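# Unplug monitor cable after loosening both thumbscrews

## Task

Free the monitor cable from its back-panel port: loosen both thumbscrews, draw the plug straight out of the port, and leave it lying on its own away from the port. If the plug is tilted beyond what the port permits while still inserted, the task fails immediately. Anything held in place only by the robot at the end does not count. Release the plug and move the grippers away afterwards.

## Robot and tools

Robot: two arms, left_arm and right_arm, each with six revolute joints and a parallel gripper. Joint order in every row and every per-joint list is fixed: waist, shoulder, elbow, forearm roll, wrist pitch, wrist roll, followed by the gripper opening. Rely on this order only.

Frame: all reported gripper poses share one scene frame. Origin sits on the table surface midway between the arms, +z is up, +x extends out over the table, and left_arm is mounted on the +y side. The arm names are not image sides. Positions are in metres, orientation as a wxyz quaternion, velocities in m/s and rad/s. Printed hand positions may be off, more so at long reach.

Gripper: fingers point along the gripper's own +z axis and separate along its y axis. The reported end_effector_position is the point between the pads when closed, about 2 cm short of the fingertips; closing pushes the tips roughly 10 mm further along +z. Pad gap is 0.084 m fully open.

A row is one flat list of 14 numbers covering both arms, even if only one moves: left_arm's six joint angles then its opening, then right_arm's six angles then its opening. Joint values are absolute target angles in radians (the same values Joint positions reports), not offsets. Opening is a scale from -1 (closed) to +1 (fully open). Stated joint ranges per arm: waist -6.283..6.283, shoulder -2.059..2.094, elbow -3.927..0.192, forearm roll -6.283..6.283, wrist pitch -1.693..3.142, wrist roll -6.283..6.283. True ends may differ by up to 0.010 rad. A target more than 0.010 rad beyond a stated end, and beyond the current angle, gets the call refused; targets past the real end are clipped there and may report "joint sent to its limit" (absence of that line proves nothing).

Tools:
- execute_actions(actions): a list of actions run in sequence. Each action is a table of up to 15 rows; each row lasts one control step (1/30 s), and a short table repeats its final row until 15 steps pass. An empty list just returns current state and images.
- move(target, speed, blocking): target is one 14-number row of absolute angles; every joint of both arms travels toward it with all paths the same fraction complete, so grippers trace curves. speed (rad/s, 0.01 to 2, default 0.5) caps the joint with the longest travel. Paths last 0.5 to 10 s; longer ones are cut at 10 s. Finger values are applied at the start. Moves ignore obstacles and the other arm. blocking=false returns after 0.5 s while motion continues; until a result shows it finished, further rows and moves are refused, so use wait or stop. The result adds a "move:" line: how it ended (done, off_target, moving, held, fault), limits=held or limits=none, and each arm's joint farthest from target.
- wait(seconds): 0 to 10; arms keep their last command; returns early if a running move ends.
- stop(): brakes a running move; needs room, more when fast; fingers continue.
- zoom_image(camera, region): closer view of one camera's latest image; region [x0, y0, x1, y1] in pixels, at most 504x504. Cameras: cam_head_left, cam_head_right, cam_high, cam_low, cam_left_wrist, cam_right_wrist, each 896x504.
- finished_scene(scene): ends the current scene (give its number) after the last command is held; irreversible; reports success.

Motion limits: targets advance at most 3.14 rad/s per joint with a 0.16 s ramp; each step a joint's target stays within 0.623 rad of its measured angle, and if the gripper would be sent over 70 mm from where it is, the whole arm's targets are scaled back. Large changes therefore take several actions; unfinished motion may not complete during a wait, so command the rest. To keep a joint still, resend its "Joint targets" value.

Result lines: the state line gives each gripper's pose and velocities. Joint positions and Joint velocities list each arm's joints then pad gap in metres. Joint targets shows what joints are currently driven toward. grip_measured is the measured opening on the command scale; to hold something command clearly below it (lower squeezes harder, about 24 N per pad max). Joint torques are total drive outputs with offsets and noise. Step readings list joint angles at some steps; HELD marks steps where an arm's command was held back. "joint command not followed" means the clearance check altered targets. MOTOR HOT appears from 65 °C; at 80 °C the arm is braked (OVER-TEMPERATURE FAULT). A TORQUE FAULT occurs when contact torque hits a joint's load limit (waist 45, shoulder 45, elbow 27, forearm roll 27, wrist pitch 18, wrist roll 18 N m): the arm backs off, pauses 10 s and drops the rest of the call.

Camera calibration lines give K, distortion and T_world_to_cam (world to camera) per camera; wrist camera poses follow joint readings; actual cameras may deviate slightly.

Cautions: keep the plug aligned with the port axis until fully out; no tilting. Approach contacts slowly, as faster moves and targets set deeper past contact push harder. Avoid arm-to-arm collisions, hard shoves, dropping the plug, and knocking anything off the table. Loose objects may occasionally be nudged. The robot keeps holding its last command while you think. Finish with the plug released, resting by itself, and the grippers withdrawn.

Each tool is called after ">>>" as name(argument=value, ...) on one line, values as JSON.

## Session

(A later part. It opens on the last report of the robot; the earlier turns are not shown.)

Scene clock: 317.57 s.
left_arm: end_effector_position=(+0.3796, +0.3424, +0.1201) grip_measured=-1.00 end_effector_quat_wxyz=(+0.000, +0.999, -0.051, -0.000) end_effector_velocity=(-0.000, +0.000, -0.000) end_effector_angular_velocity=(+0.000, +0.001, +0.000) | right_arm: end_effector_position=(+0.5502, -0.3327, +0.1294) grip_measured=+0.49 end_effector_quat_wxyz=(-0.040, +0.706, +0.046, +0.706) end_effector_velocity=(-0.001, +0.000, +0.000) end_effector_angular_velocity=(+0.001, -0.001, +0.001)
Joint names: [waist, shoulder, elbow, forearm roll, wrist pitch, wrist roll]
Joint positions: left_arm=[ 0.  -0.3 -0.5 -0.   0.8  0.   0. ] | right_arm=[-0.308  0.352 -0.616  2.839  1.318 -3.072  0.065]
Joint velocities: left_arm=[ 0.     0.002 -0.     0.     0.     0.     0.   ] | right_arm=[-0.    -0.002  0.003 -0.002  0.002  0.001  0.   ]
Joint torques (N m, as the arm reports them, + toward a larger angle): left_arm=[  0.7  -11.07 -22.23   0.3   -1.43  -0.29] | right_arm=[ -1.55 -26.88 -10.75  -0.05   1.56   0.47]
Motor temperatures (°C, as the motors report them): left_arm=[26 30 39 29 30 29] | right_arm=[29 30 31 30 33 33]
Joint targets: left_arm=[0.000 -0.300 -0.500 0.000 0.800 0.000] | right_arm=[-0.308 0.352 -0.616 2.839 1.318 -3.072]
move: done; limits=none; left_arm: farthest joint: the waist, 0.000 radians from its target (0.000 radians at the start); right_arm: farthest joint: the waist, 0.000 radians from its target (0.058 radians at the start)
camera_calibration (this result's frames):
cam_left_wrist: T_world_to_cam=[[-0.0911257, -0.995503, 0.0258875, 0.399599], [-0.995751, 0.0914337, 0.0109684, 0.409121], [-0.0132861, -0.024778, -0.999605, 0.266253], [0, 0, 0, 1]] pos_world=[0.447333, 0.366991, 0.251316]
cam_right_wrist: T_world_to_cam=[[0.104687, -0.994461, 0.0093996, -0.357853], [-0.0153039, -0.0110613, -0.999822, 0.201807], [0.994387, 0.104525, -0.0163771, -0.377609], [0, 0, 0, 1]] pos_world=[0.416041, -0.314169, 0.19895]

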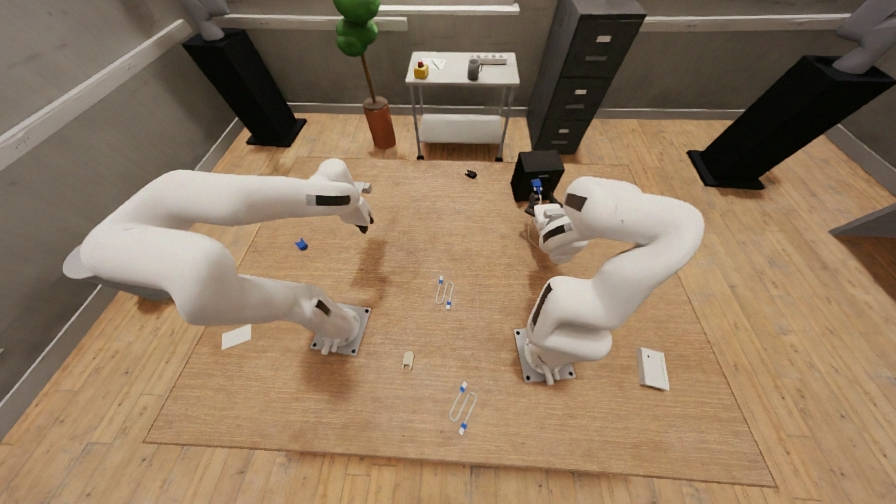

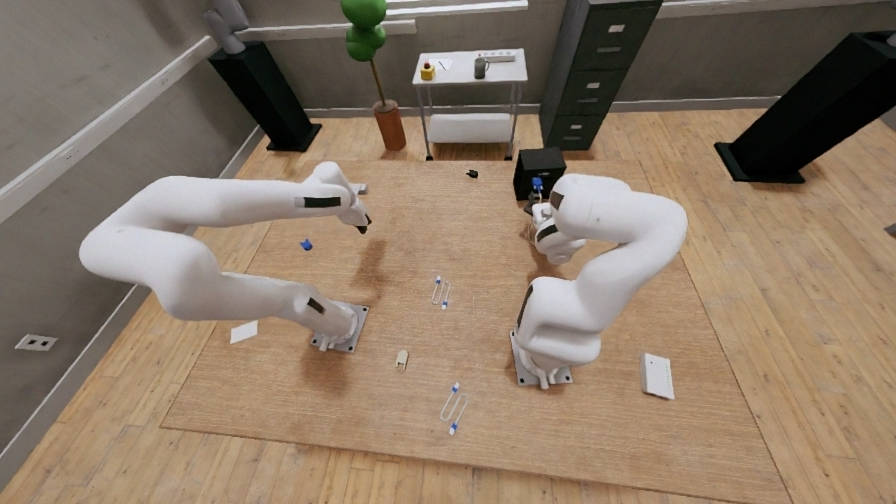

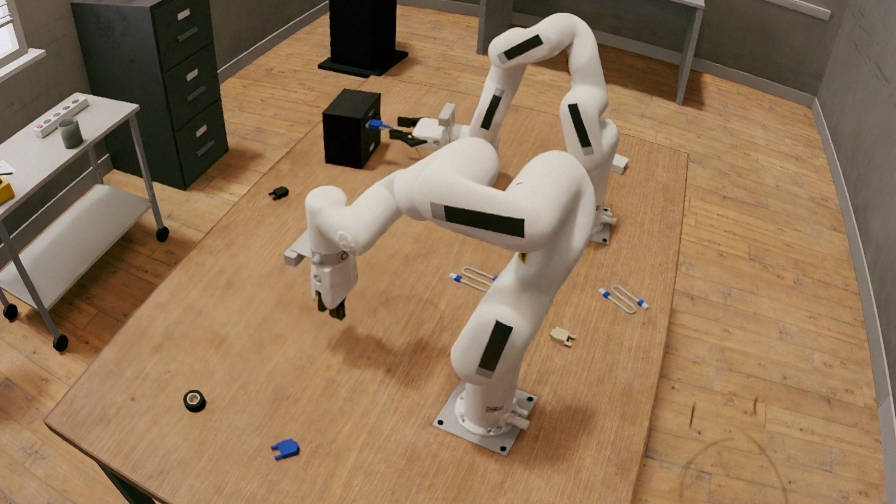

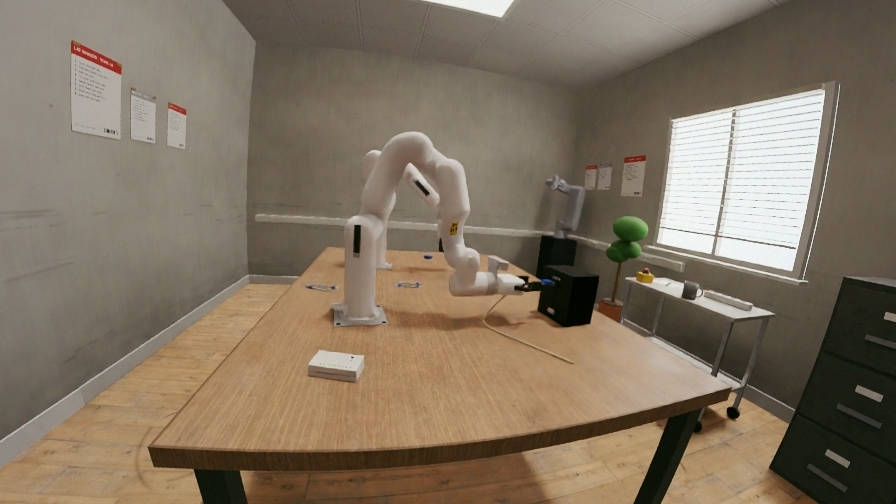

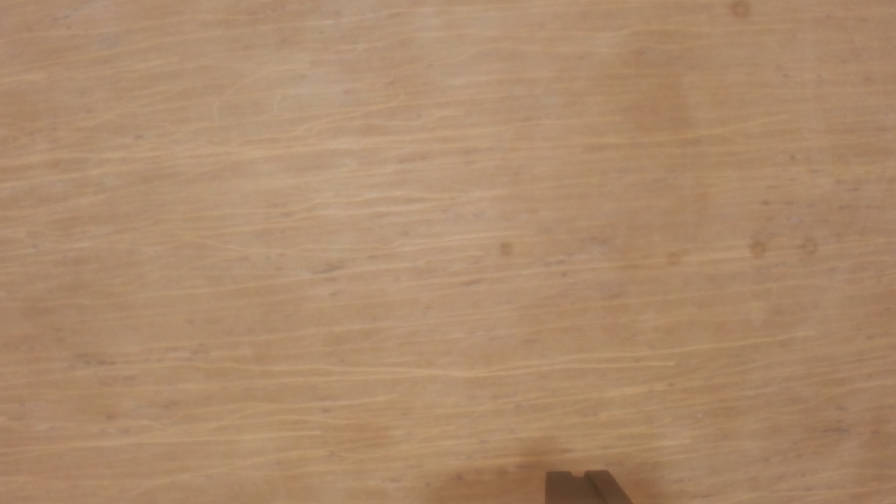

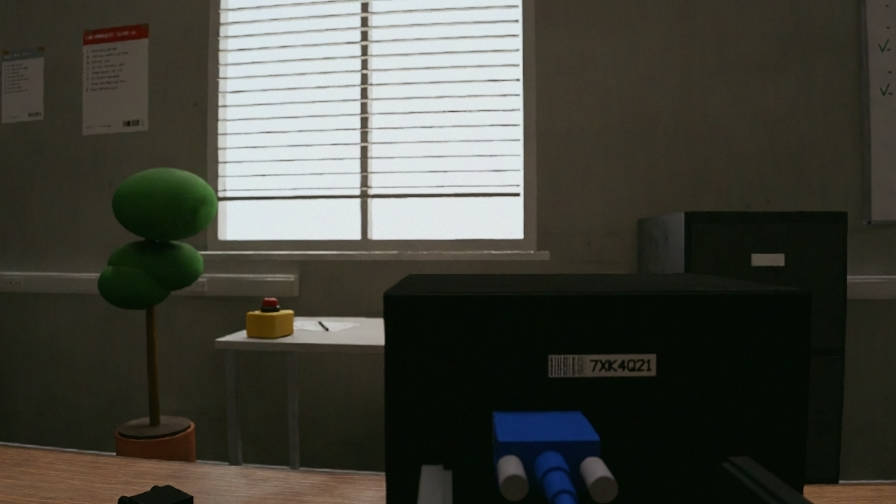

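>>> move(target=[0,-0.3,-0.5,0,0.8,0,-1,-0.21,0.339,-0.59,2.968,1.323,-4.67,0.5], speed=0.8)

>>> move(target=[0,-0.3,-0.5,0,0.8,0,-1,-0.1955,0.394,-0.696,2.9846,1.273,-4.67,-0.4], speed=0.1)

>>> move(target=[0,-0.3,-0.5,0,0.8,0,-1,-0.1955,0.394,-0.696,2.9846,1.273,-4.67,-1])

Scene clock: 335.57 s.
left_arm: end_effector_position=(+0.3796, +0.3424, +0.1201) grip_measured=-1.00 end_effector_quat_wxyz=(+0.000, +0.999, -0.051, -0.000) end_effector_velocity=(-0.000, +0.000, -0.000) end_effector_angular_velocity=(+0.000, +0.001, +0.000) | right_arm: end_effector_position=(+0.5469, -0.3058, +0.1290) grip_measured=+0.49 end_effector_quat_wxyz=(+0.476, +0.476, +0.523, +0.523) end_effector_velocity=(+0.000, -0.000, +0.000) end_effector_angular_velocity=(-0.004, -0.001, -0.001)
Joint names: [waist, shoulder, elbow, forearm roll, wrist pitch, wrist roll]
Joint positions: left_arm=[-0.  -0.3 -0.5  0.   0.8 -0.   0. ] | right_arm=[-0.21   0.339 -0.59   2.968  1.323 -4.67   0.065]
Joint velocities: left_arm=[0.001 0.001 0.    0.    0.    0.    0.   ] | right_arm=[-0.    -0.001  0.     0.001 -0.001 -0.004 -0.   ]
Joint torques (N m, as the arm reports them, + toward a larger angle): left_arm=[  1.29 -11.18 -22.31   0.15  -1.39  -0.64] | right_arm=[ -2.41 -26.61 -10.71   0.14   1.58   0.31]
Motor temperatures (°C, as the motors report them): left_arm=[26 30 39 29 30 29] | right_arm=[29 30 31 30 33 33]
Joint targets: left_arm=[0.000 -0.300 -0.500 0.000 0.800 0.000] | right_arm=[-0.210 0.339 -0.590 2.968 1.323 -4.670]
move: done; limits=none; left_arm: farthest joint: the waist, 0.000 radians from its target (0.000 radians at the start); right_arm: farthest joint: the waist, 0.000 radians from its target (0.098 radians at the start)
camera_calibration (this result's frames):
cam_left_wrist: T_world_to_cam=[[-0.0911257, -0.995503, 0.0258874, 0.399599], [-0.995751, 0.0914336, 0.0109681, 0.409121], [-0.0132857, -0.0247779, -0.999605, 0.266253], [0, 0, 0, 1]] pos_world=[0.447333, 0.366991, 0.251316]
cam_right_wrist: T_world_to_cam=[[-0.0160169, -0.000078945, 0.999872, -0.0883895], [0.0784142, -0.99692, 0.0011774, -0.280204], [0.996792, 0.078423, 0.0159738, -0.390573], [0, 0, 0, 1]] pos_world=[0.409876, -0.248718, 0.094947]

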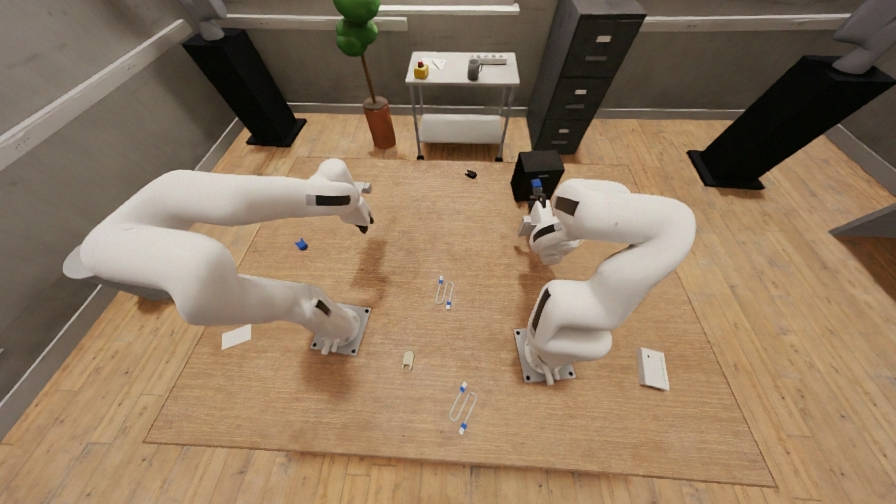

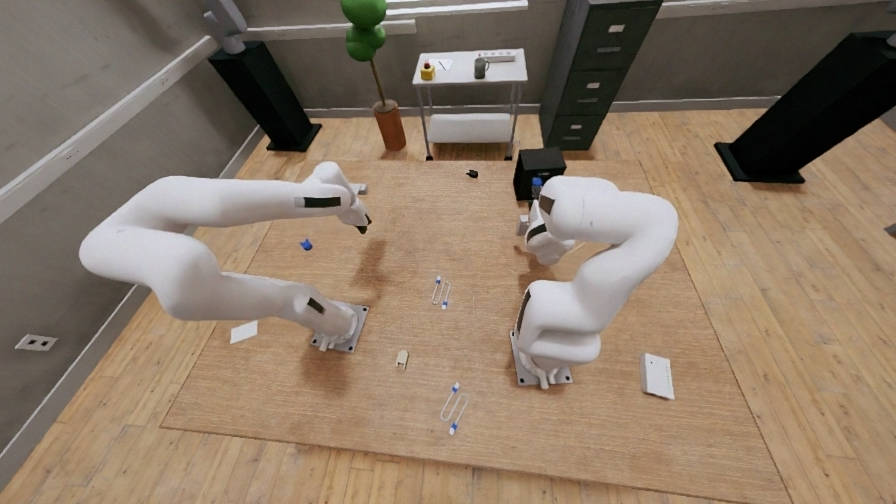

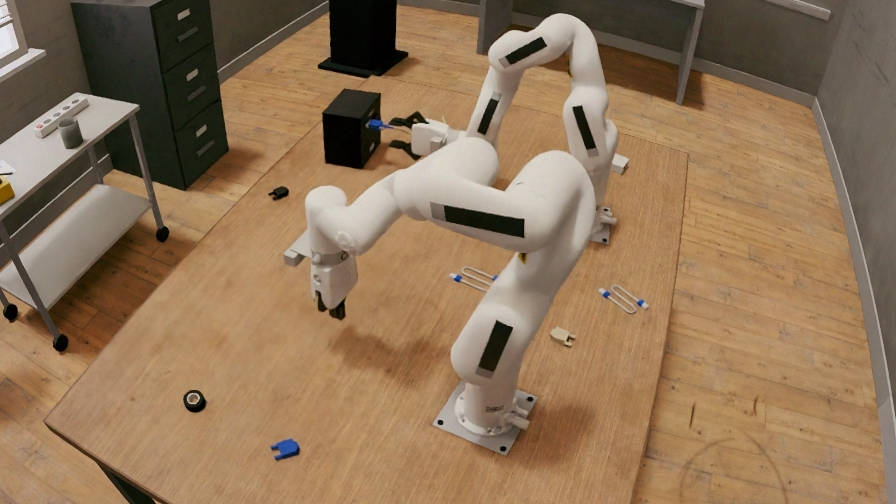

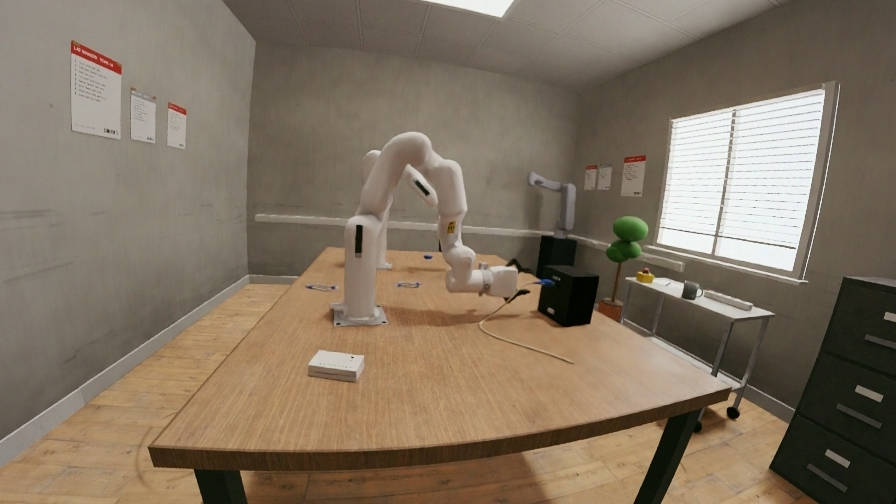

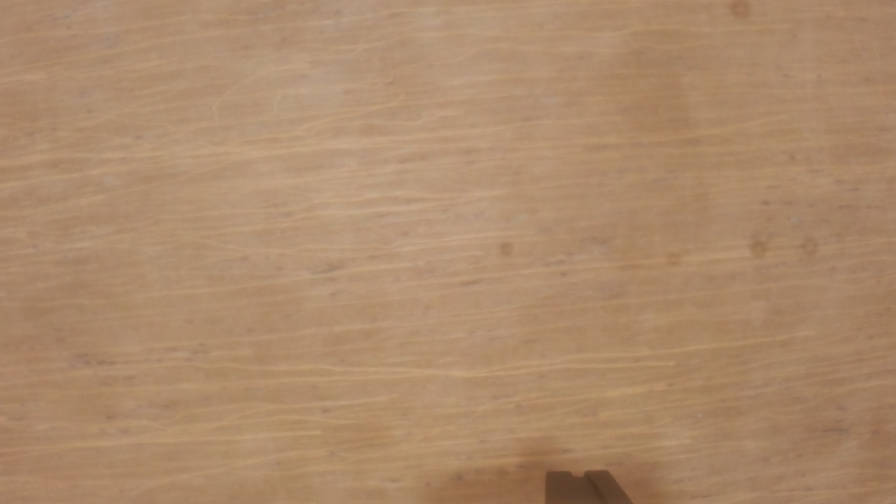

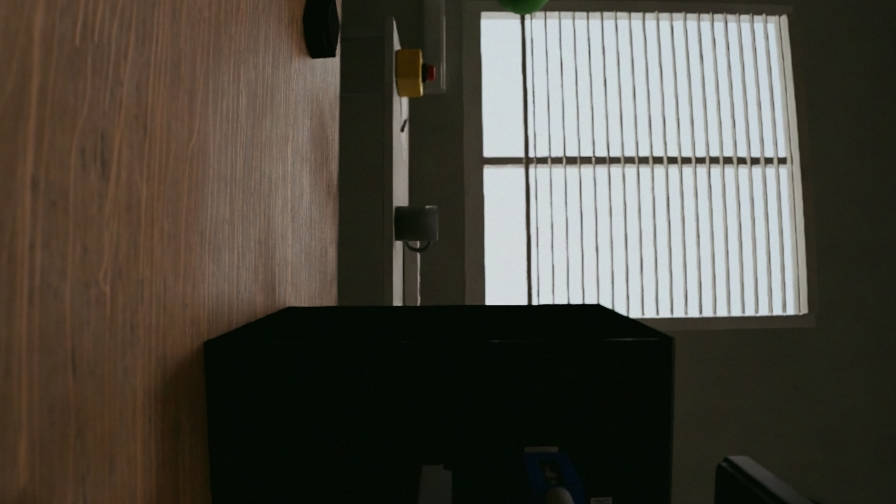

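Scene clock: 337.00 s.
left_arm: end_effector_position=(+0.3796, +0.3424, +0.1201) grip_measured=-1.00 end_effector_quat_wxyz=(+0.000, +0.999, -0.051, -0.000) end_effector_velocity=(+0.000, -0.000, +0.000) end_effector_angular_velocity=(-0.000, -0.000, -0.001) | right_arm: end_effector_position=(+0.5765, -0.3043, +0.1294) grip_measured=-0.42 end_effector_quat_wxyz=(+0.478, +0.475, +0.523, +0.521) end_effector_velocity=(+0.001, -0.001, -0.000) end_effector_angular_velocity=(+0.001, +0.001, -0.001)
Joint names: [waist, shoulder, elbow, forearm roll, wrist pitch, wrist roll]
Joint positions: left_arm=[ 0.  -0.3 -0.5 -0.   0.8  0.   0. ] | right_arm=[-0.195  0.394 -0.696  2.985  1.273 -4.67   0.026]
Joint velocities: left_arm=[-0.001  0.001 -0.001 -0.     0.    -0.     0.   ] | right_arm=[-0.001  0.001 -0.003  0.    -0.002  0.001 -0.   ]
Joint torques (N m, as the arm reports them, + toward a larger angle): left_arm=[  0.74 -10.13 -22.17  -0.13  -1.68  -0.78] | right_arm=[ -3.1  -29.04 -12.3   -0.05   1.59   0.6 ]
Motor temperatures (°C, as the motors report them): left_arm=[26 30 39 29 30 29] | right_arm=[29 30 31 30 33 33]
Joint targets: left_arm=[0.000 -0.300 -0.500 0.000 0.800 0.000] | right_arm=[-0.196 0.394 -0.696 2.985 1.273 -4.670]
move: done; limits=none; left_arm: farthest joint: the waist, 0.000 radians from its target (0.000 radians at the start); right_arm: farthest joint: the waist, 0.000 radians from its target (0.015 radians at the start)
camera_calibration (this result's frames):
cam_left_wrist: T_world_to_cam=[[-0.0911256, -0.995503, 0.0258874, 0.399599], [-0.995751, 0.0914336, 0.0109684, 0.409121], [-0.0132861, -0.0247779, -0.999605, 0.266253], [0, 0, 0, 1]] pos_world=[0.447333, 0.366991, 0.251316]
cam_right_wrist: T_world_to_cam=[[-0.0173329, 0.0036762, 0.999843, -0.086465], [0.0748058, -0.997186, 0.00496324, -0.279476], [0.997047, 0.0748801, 0.0170092, -0.421552], [0, 0, 0, 1]] pos_world=[0.439715, -0.246806, 0.0950087]

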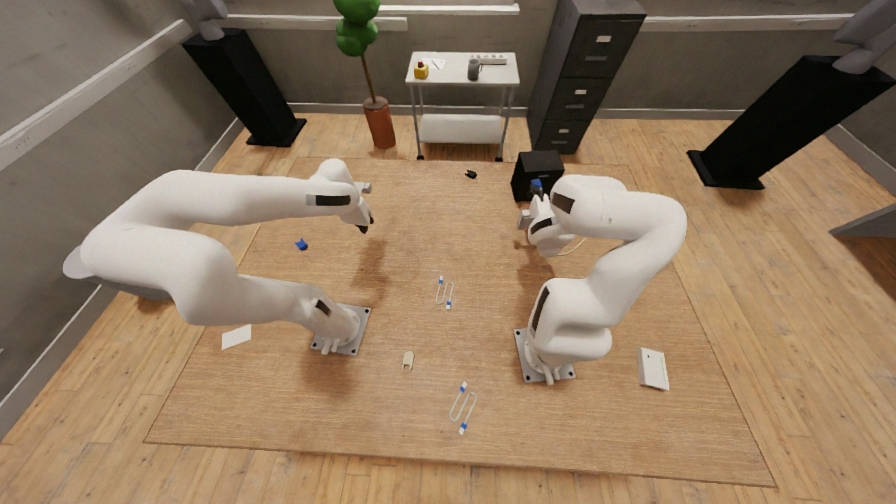

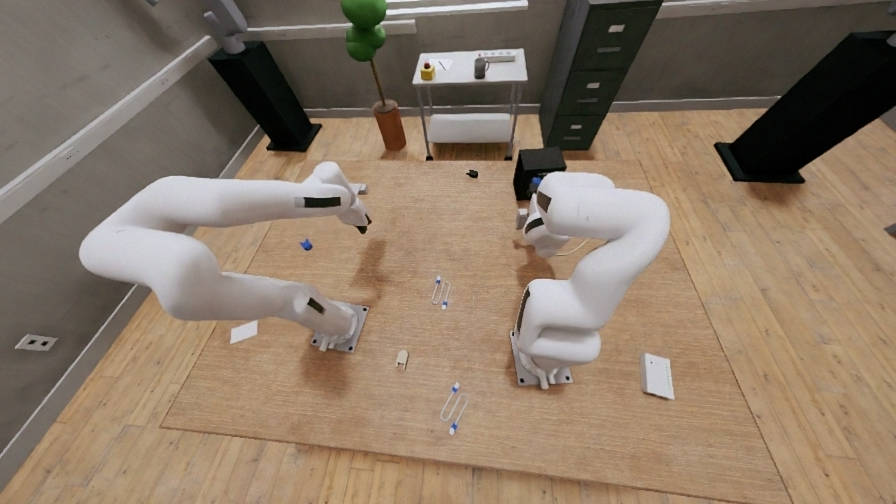

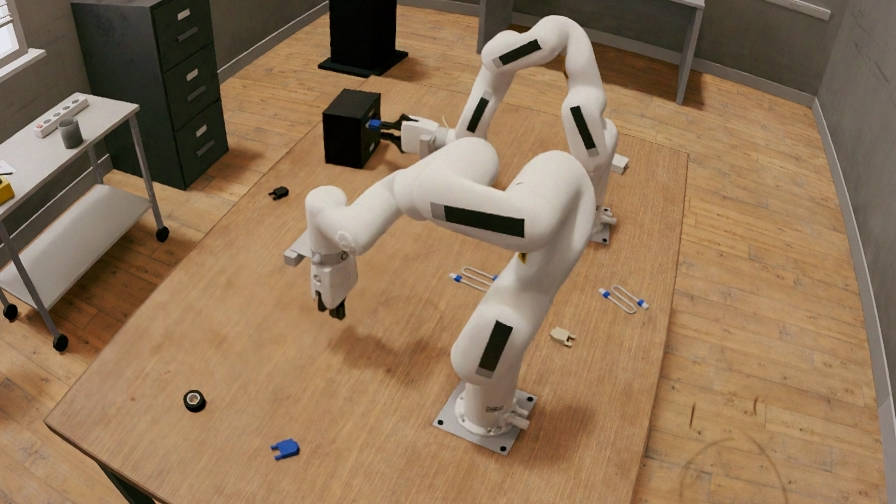

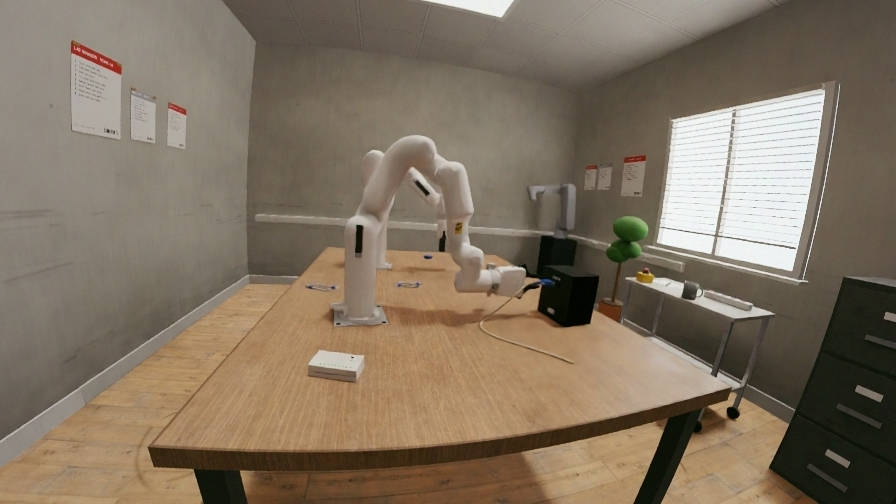

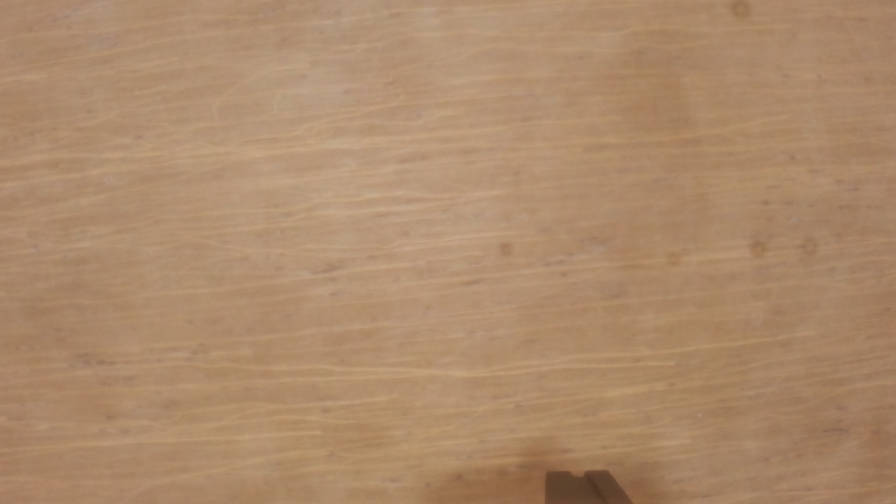

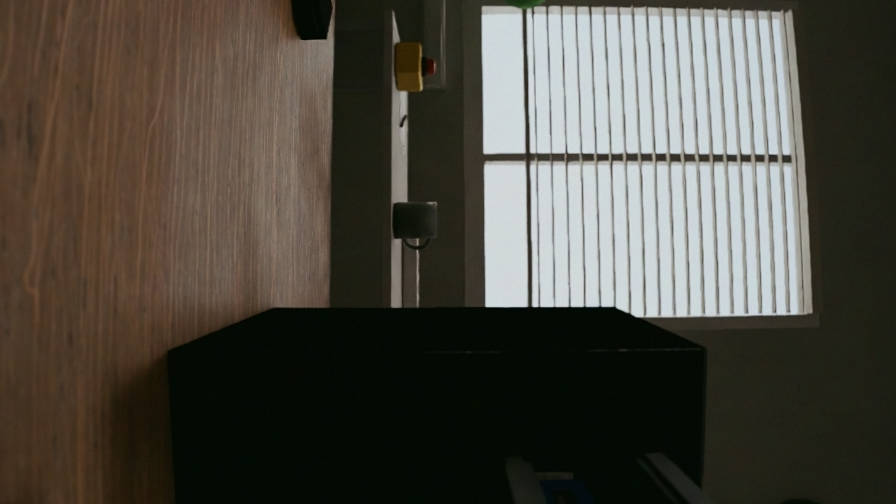

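Scene clock: 337.70 s.
left_arm: end_effector_position=(+0.3796, +0.3424, +0.1201) grip_measured=-1.00 end_effector_quat_wxyz=(+0.000, +0.999, -0.051, -0.000) end_effector_velocity=(+0.000, +0.000, -0.000) end_effector_angular_velocity=(+0.000, +0.001, +0.000) | right_arm: end_effector_position=(+0.5765, -0.3043, +0.1293) grip_measured=-0.84 end_effector_quat_wxyz=(+0.478, +0.476, +0.523, +0.521) end_effector_velocity=(-0.000, -0.000, -0.000) end_effector_angular_velocity=(-0.001, -0.000, -0.001)
Joint names: [waist, shoulder, elbow, forearm roll, wrist pitch, wrist roll]
Joint positions: left_arm=[-0.  -0.3 -0.5 -0.   0.8  0.   0. ] | right_arm=[-0.195  0.394 -0.696  2.985  1.273 -4.67   0.007]
Joint velocities: left_arm=[ 0.     0.001  0.    -0.    -0.001  0.     0.   ] | right_arm=[-0.     0.001 -0.     0.     0.001 -0.001 -0.   ]
Joint torques (N m, as the arm reports them, + toward a larger angle): left_arm=[  0.67 -11.97 -22.18   0.29  -1.21  -0.62] | right_arm=[ -3.15 -30.51 -12.33   0.09   2.18   0.43]
Motor temperatures (°C, as the motors report them): left_arm=[26 30 39 29 30 29] | right_arm=[29 30 31 30 33 33]
Joint targets: left_arm=[0.000 -0.300 -0.500 0.000 0.800 0.000] | right_arm=[-0.196 0.394 -0.696 2.985 1.273 -4.670]
move: done; limits=none; left_arm: farthest joint: the waist, 0.000 radians from its target (0.000 radians at the start); right_arm: farthest joint: the waist, 0.000 radians from its target (0.000 radians at the start)
camera_calibration (this result's frames):
cam_left_wrist: T_world_to_cam=[[-0.0911258, -0.995503, 0.0258874, 0.399599], [-0.995751, 0.0914337, 0.0109683, 0.409121], [-0.013286, -0.0247779, -0.999605, 0.266253], [0, 0, 0, 1]] pos_world=[0.447333, 0.366991, 0.251316]
cam_right_wrist: T_world_to_cam=[[-0.0169831, 0.00367728, 0.999849, -0.0865183], [0.0747643, -0.997189, 0.00493742, -0.279461], [0.997057, 0.0748369, 0.0166604, -0.421551], [0, 0, 0, 1]] pos_world=[0.439735, -0.24681, 0.0949082]

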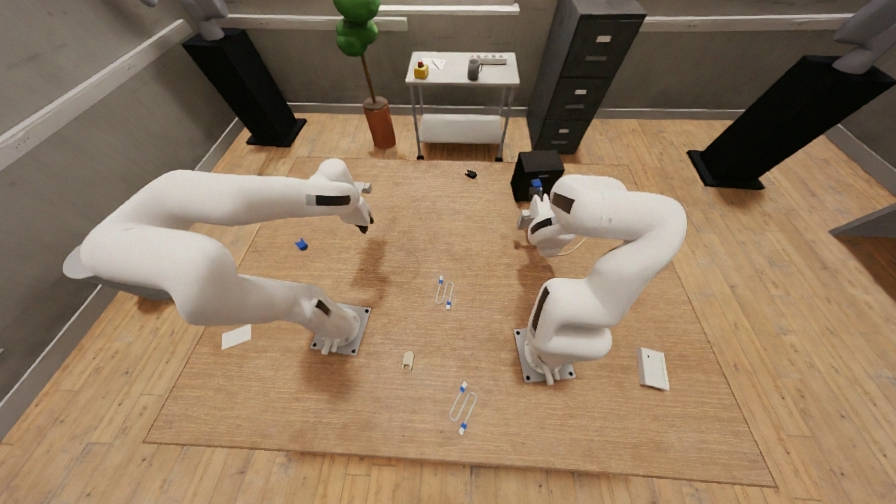

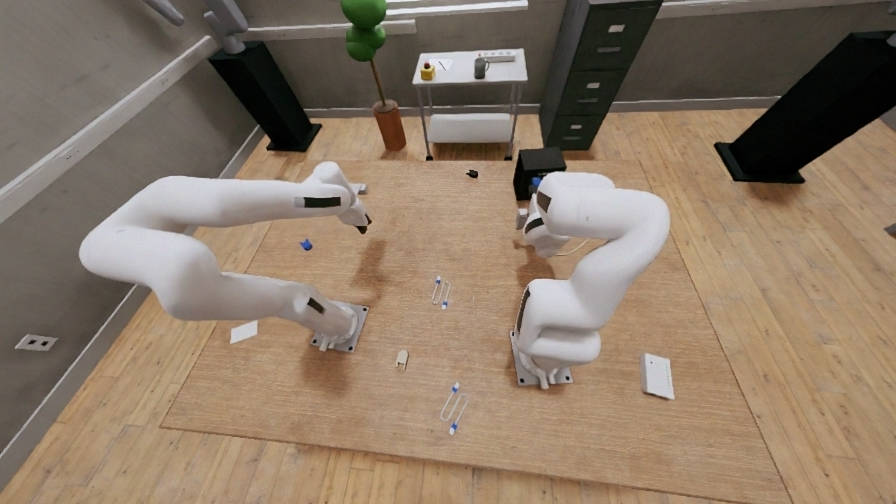

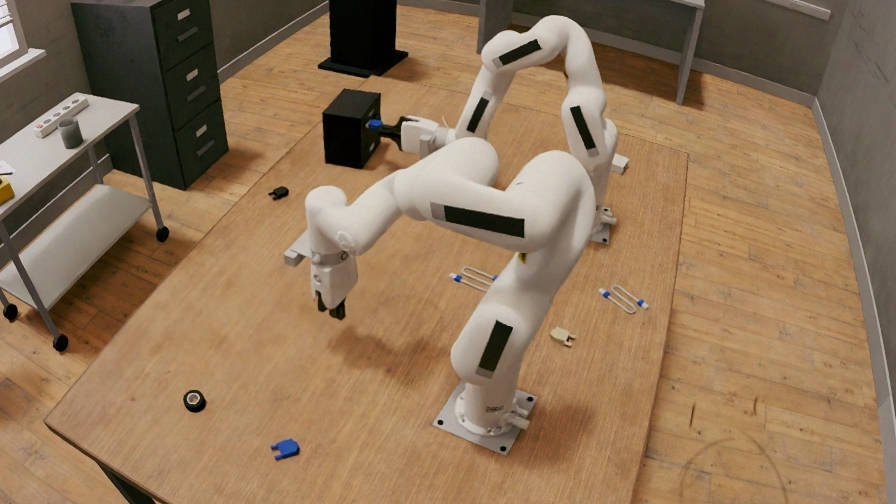

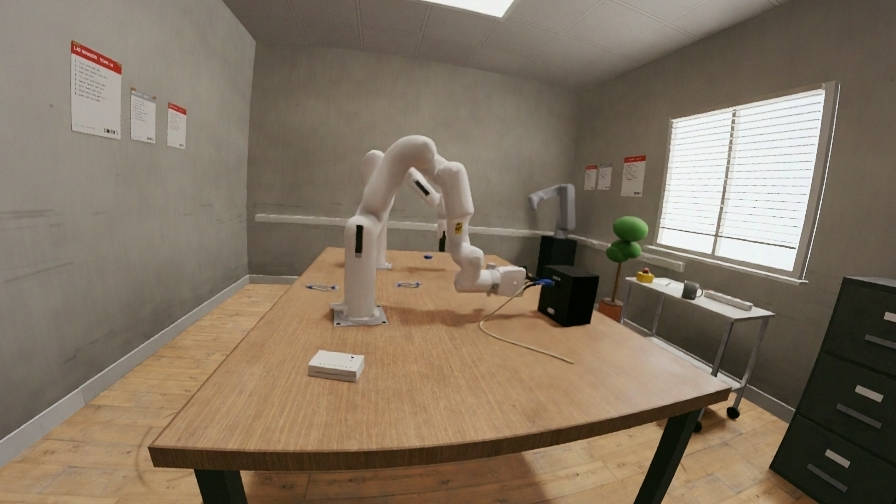

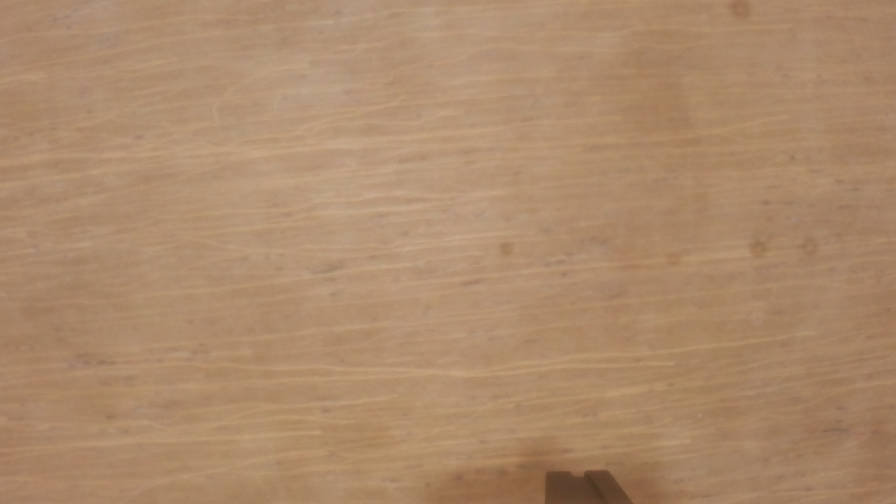

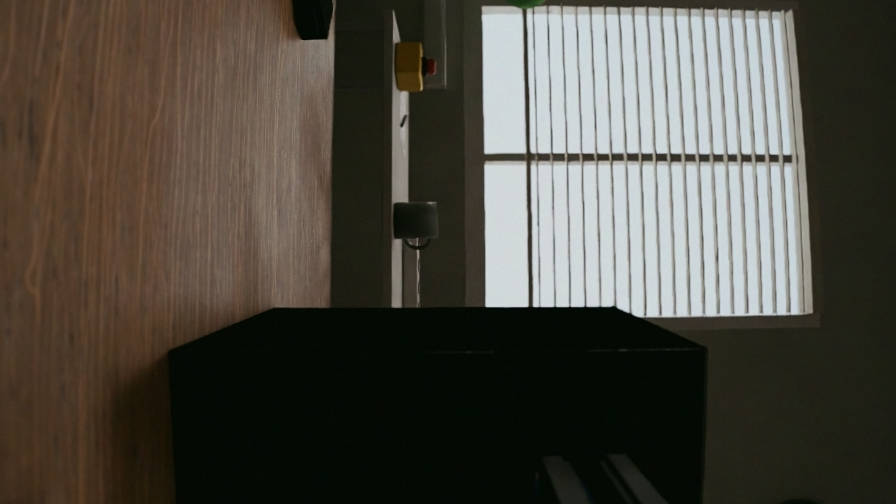

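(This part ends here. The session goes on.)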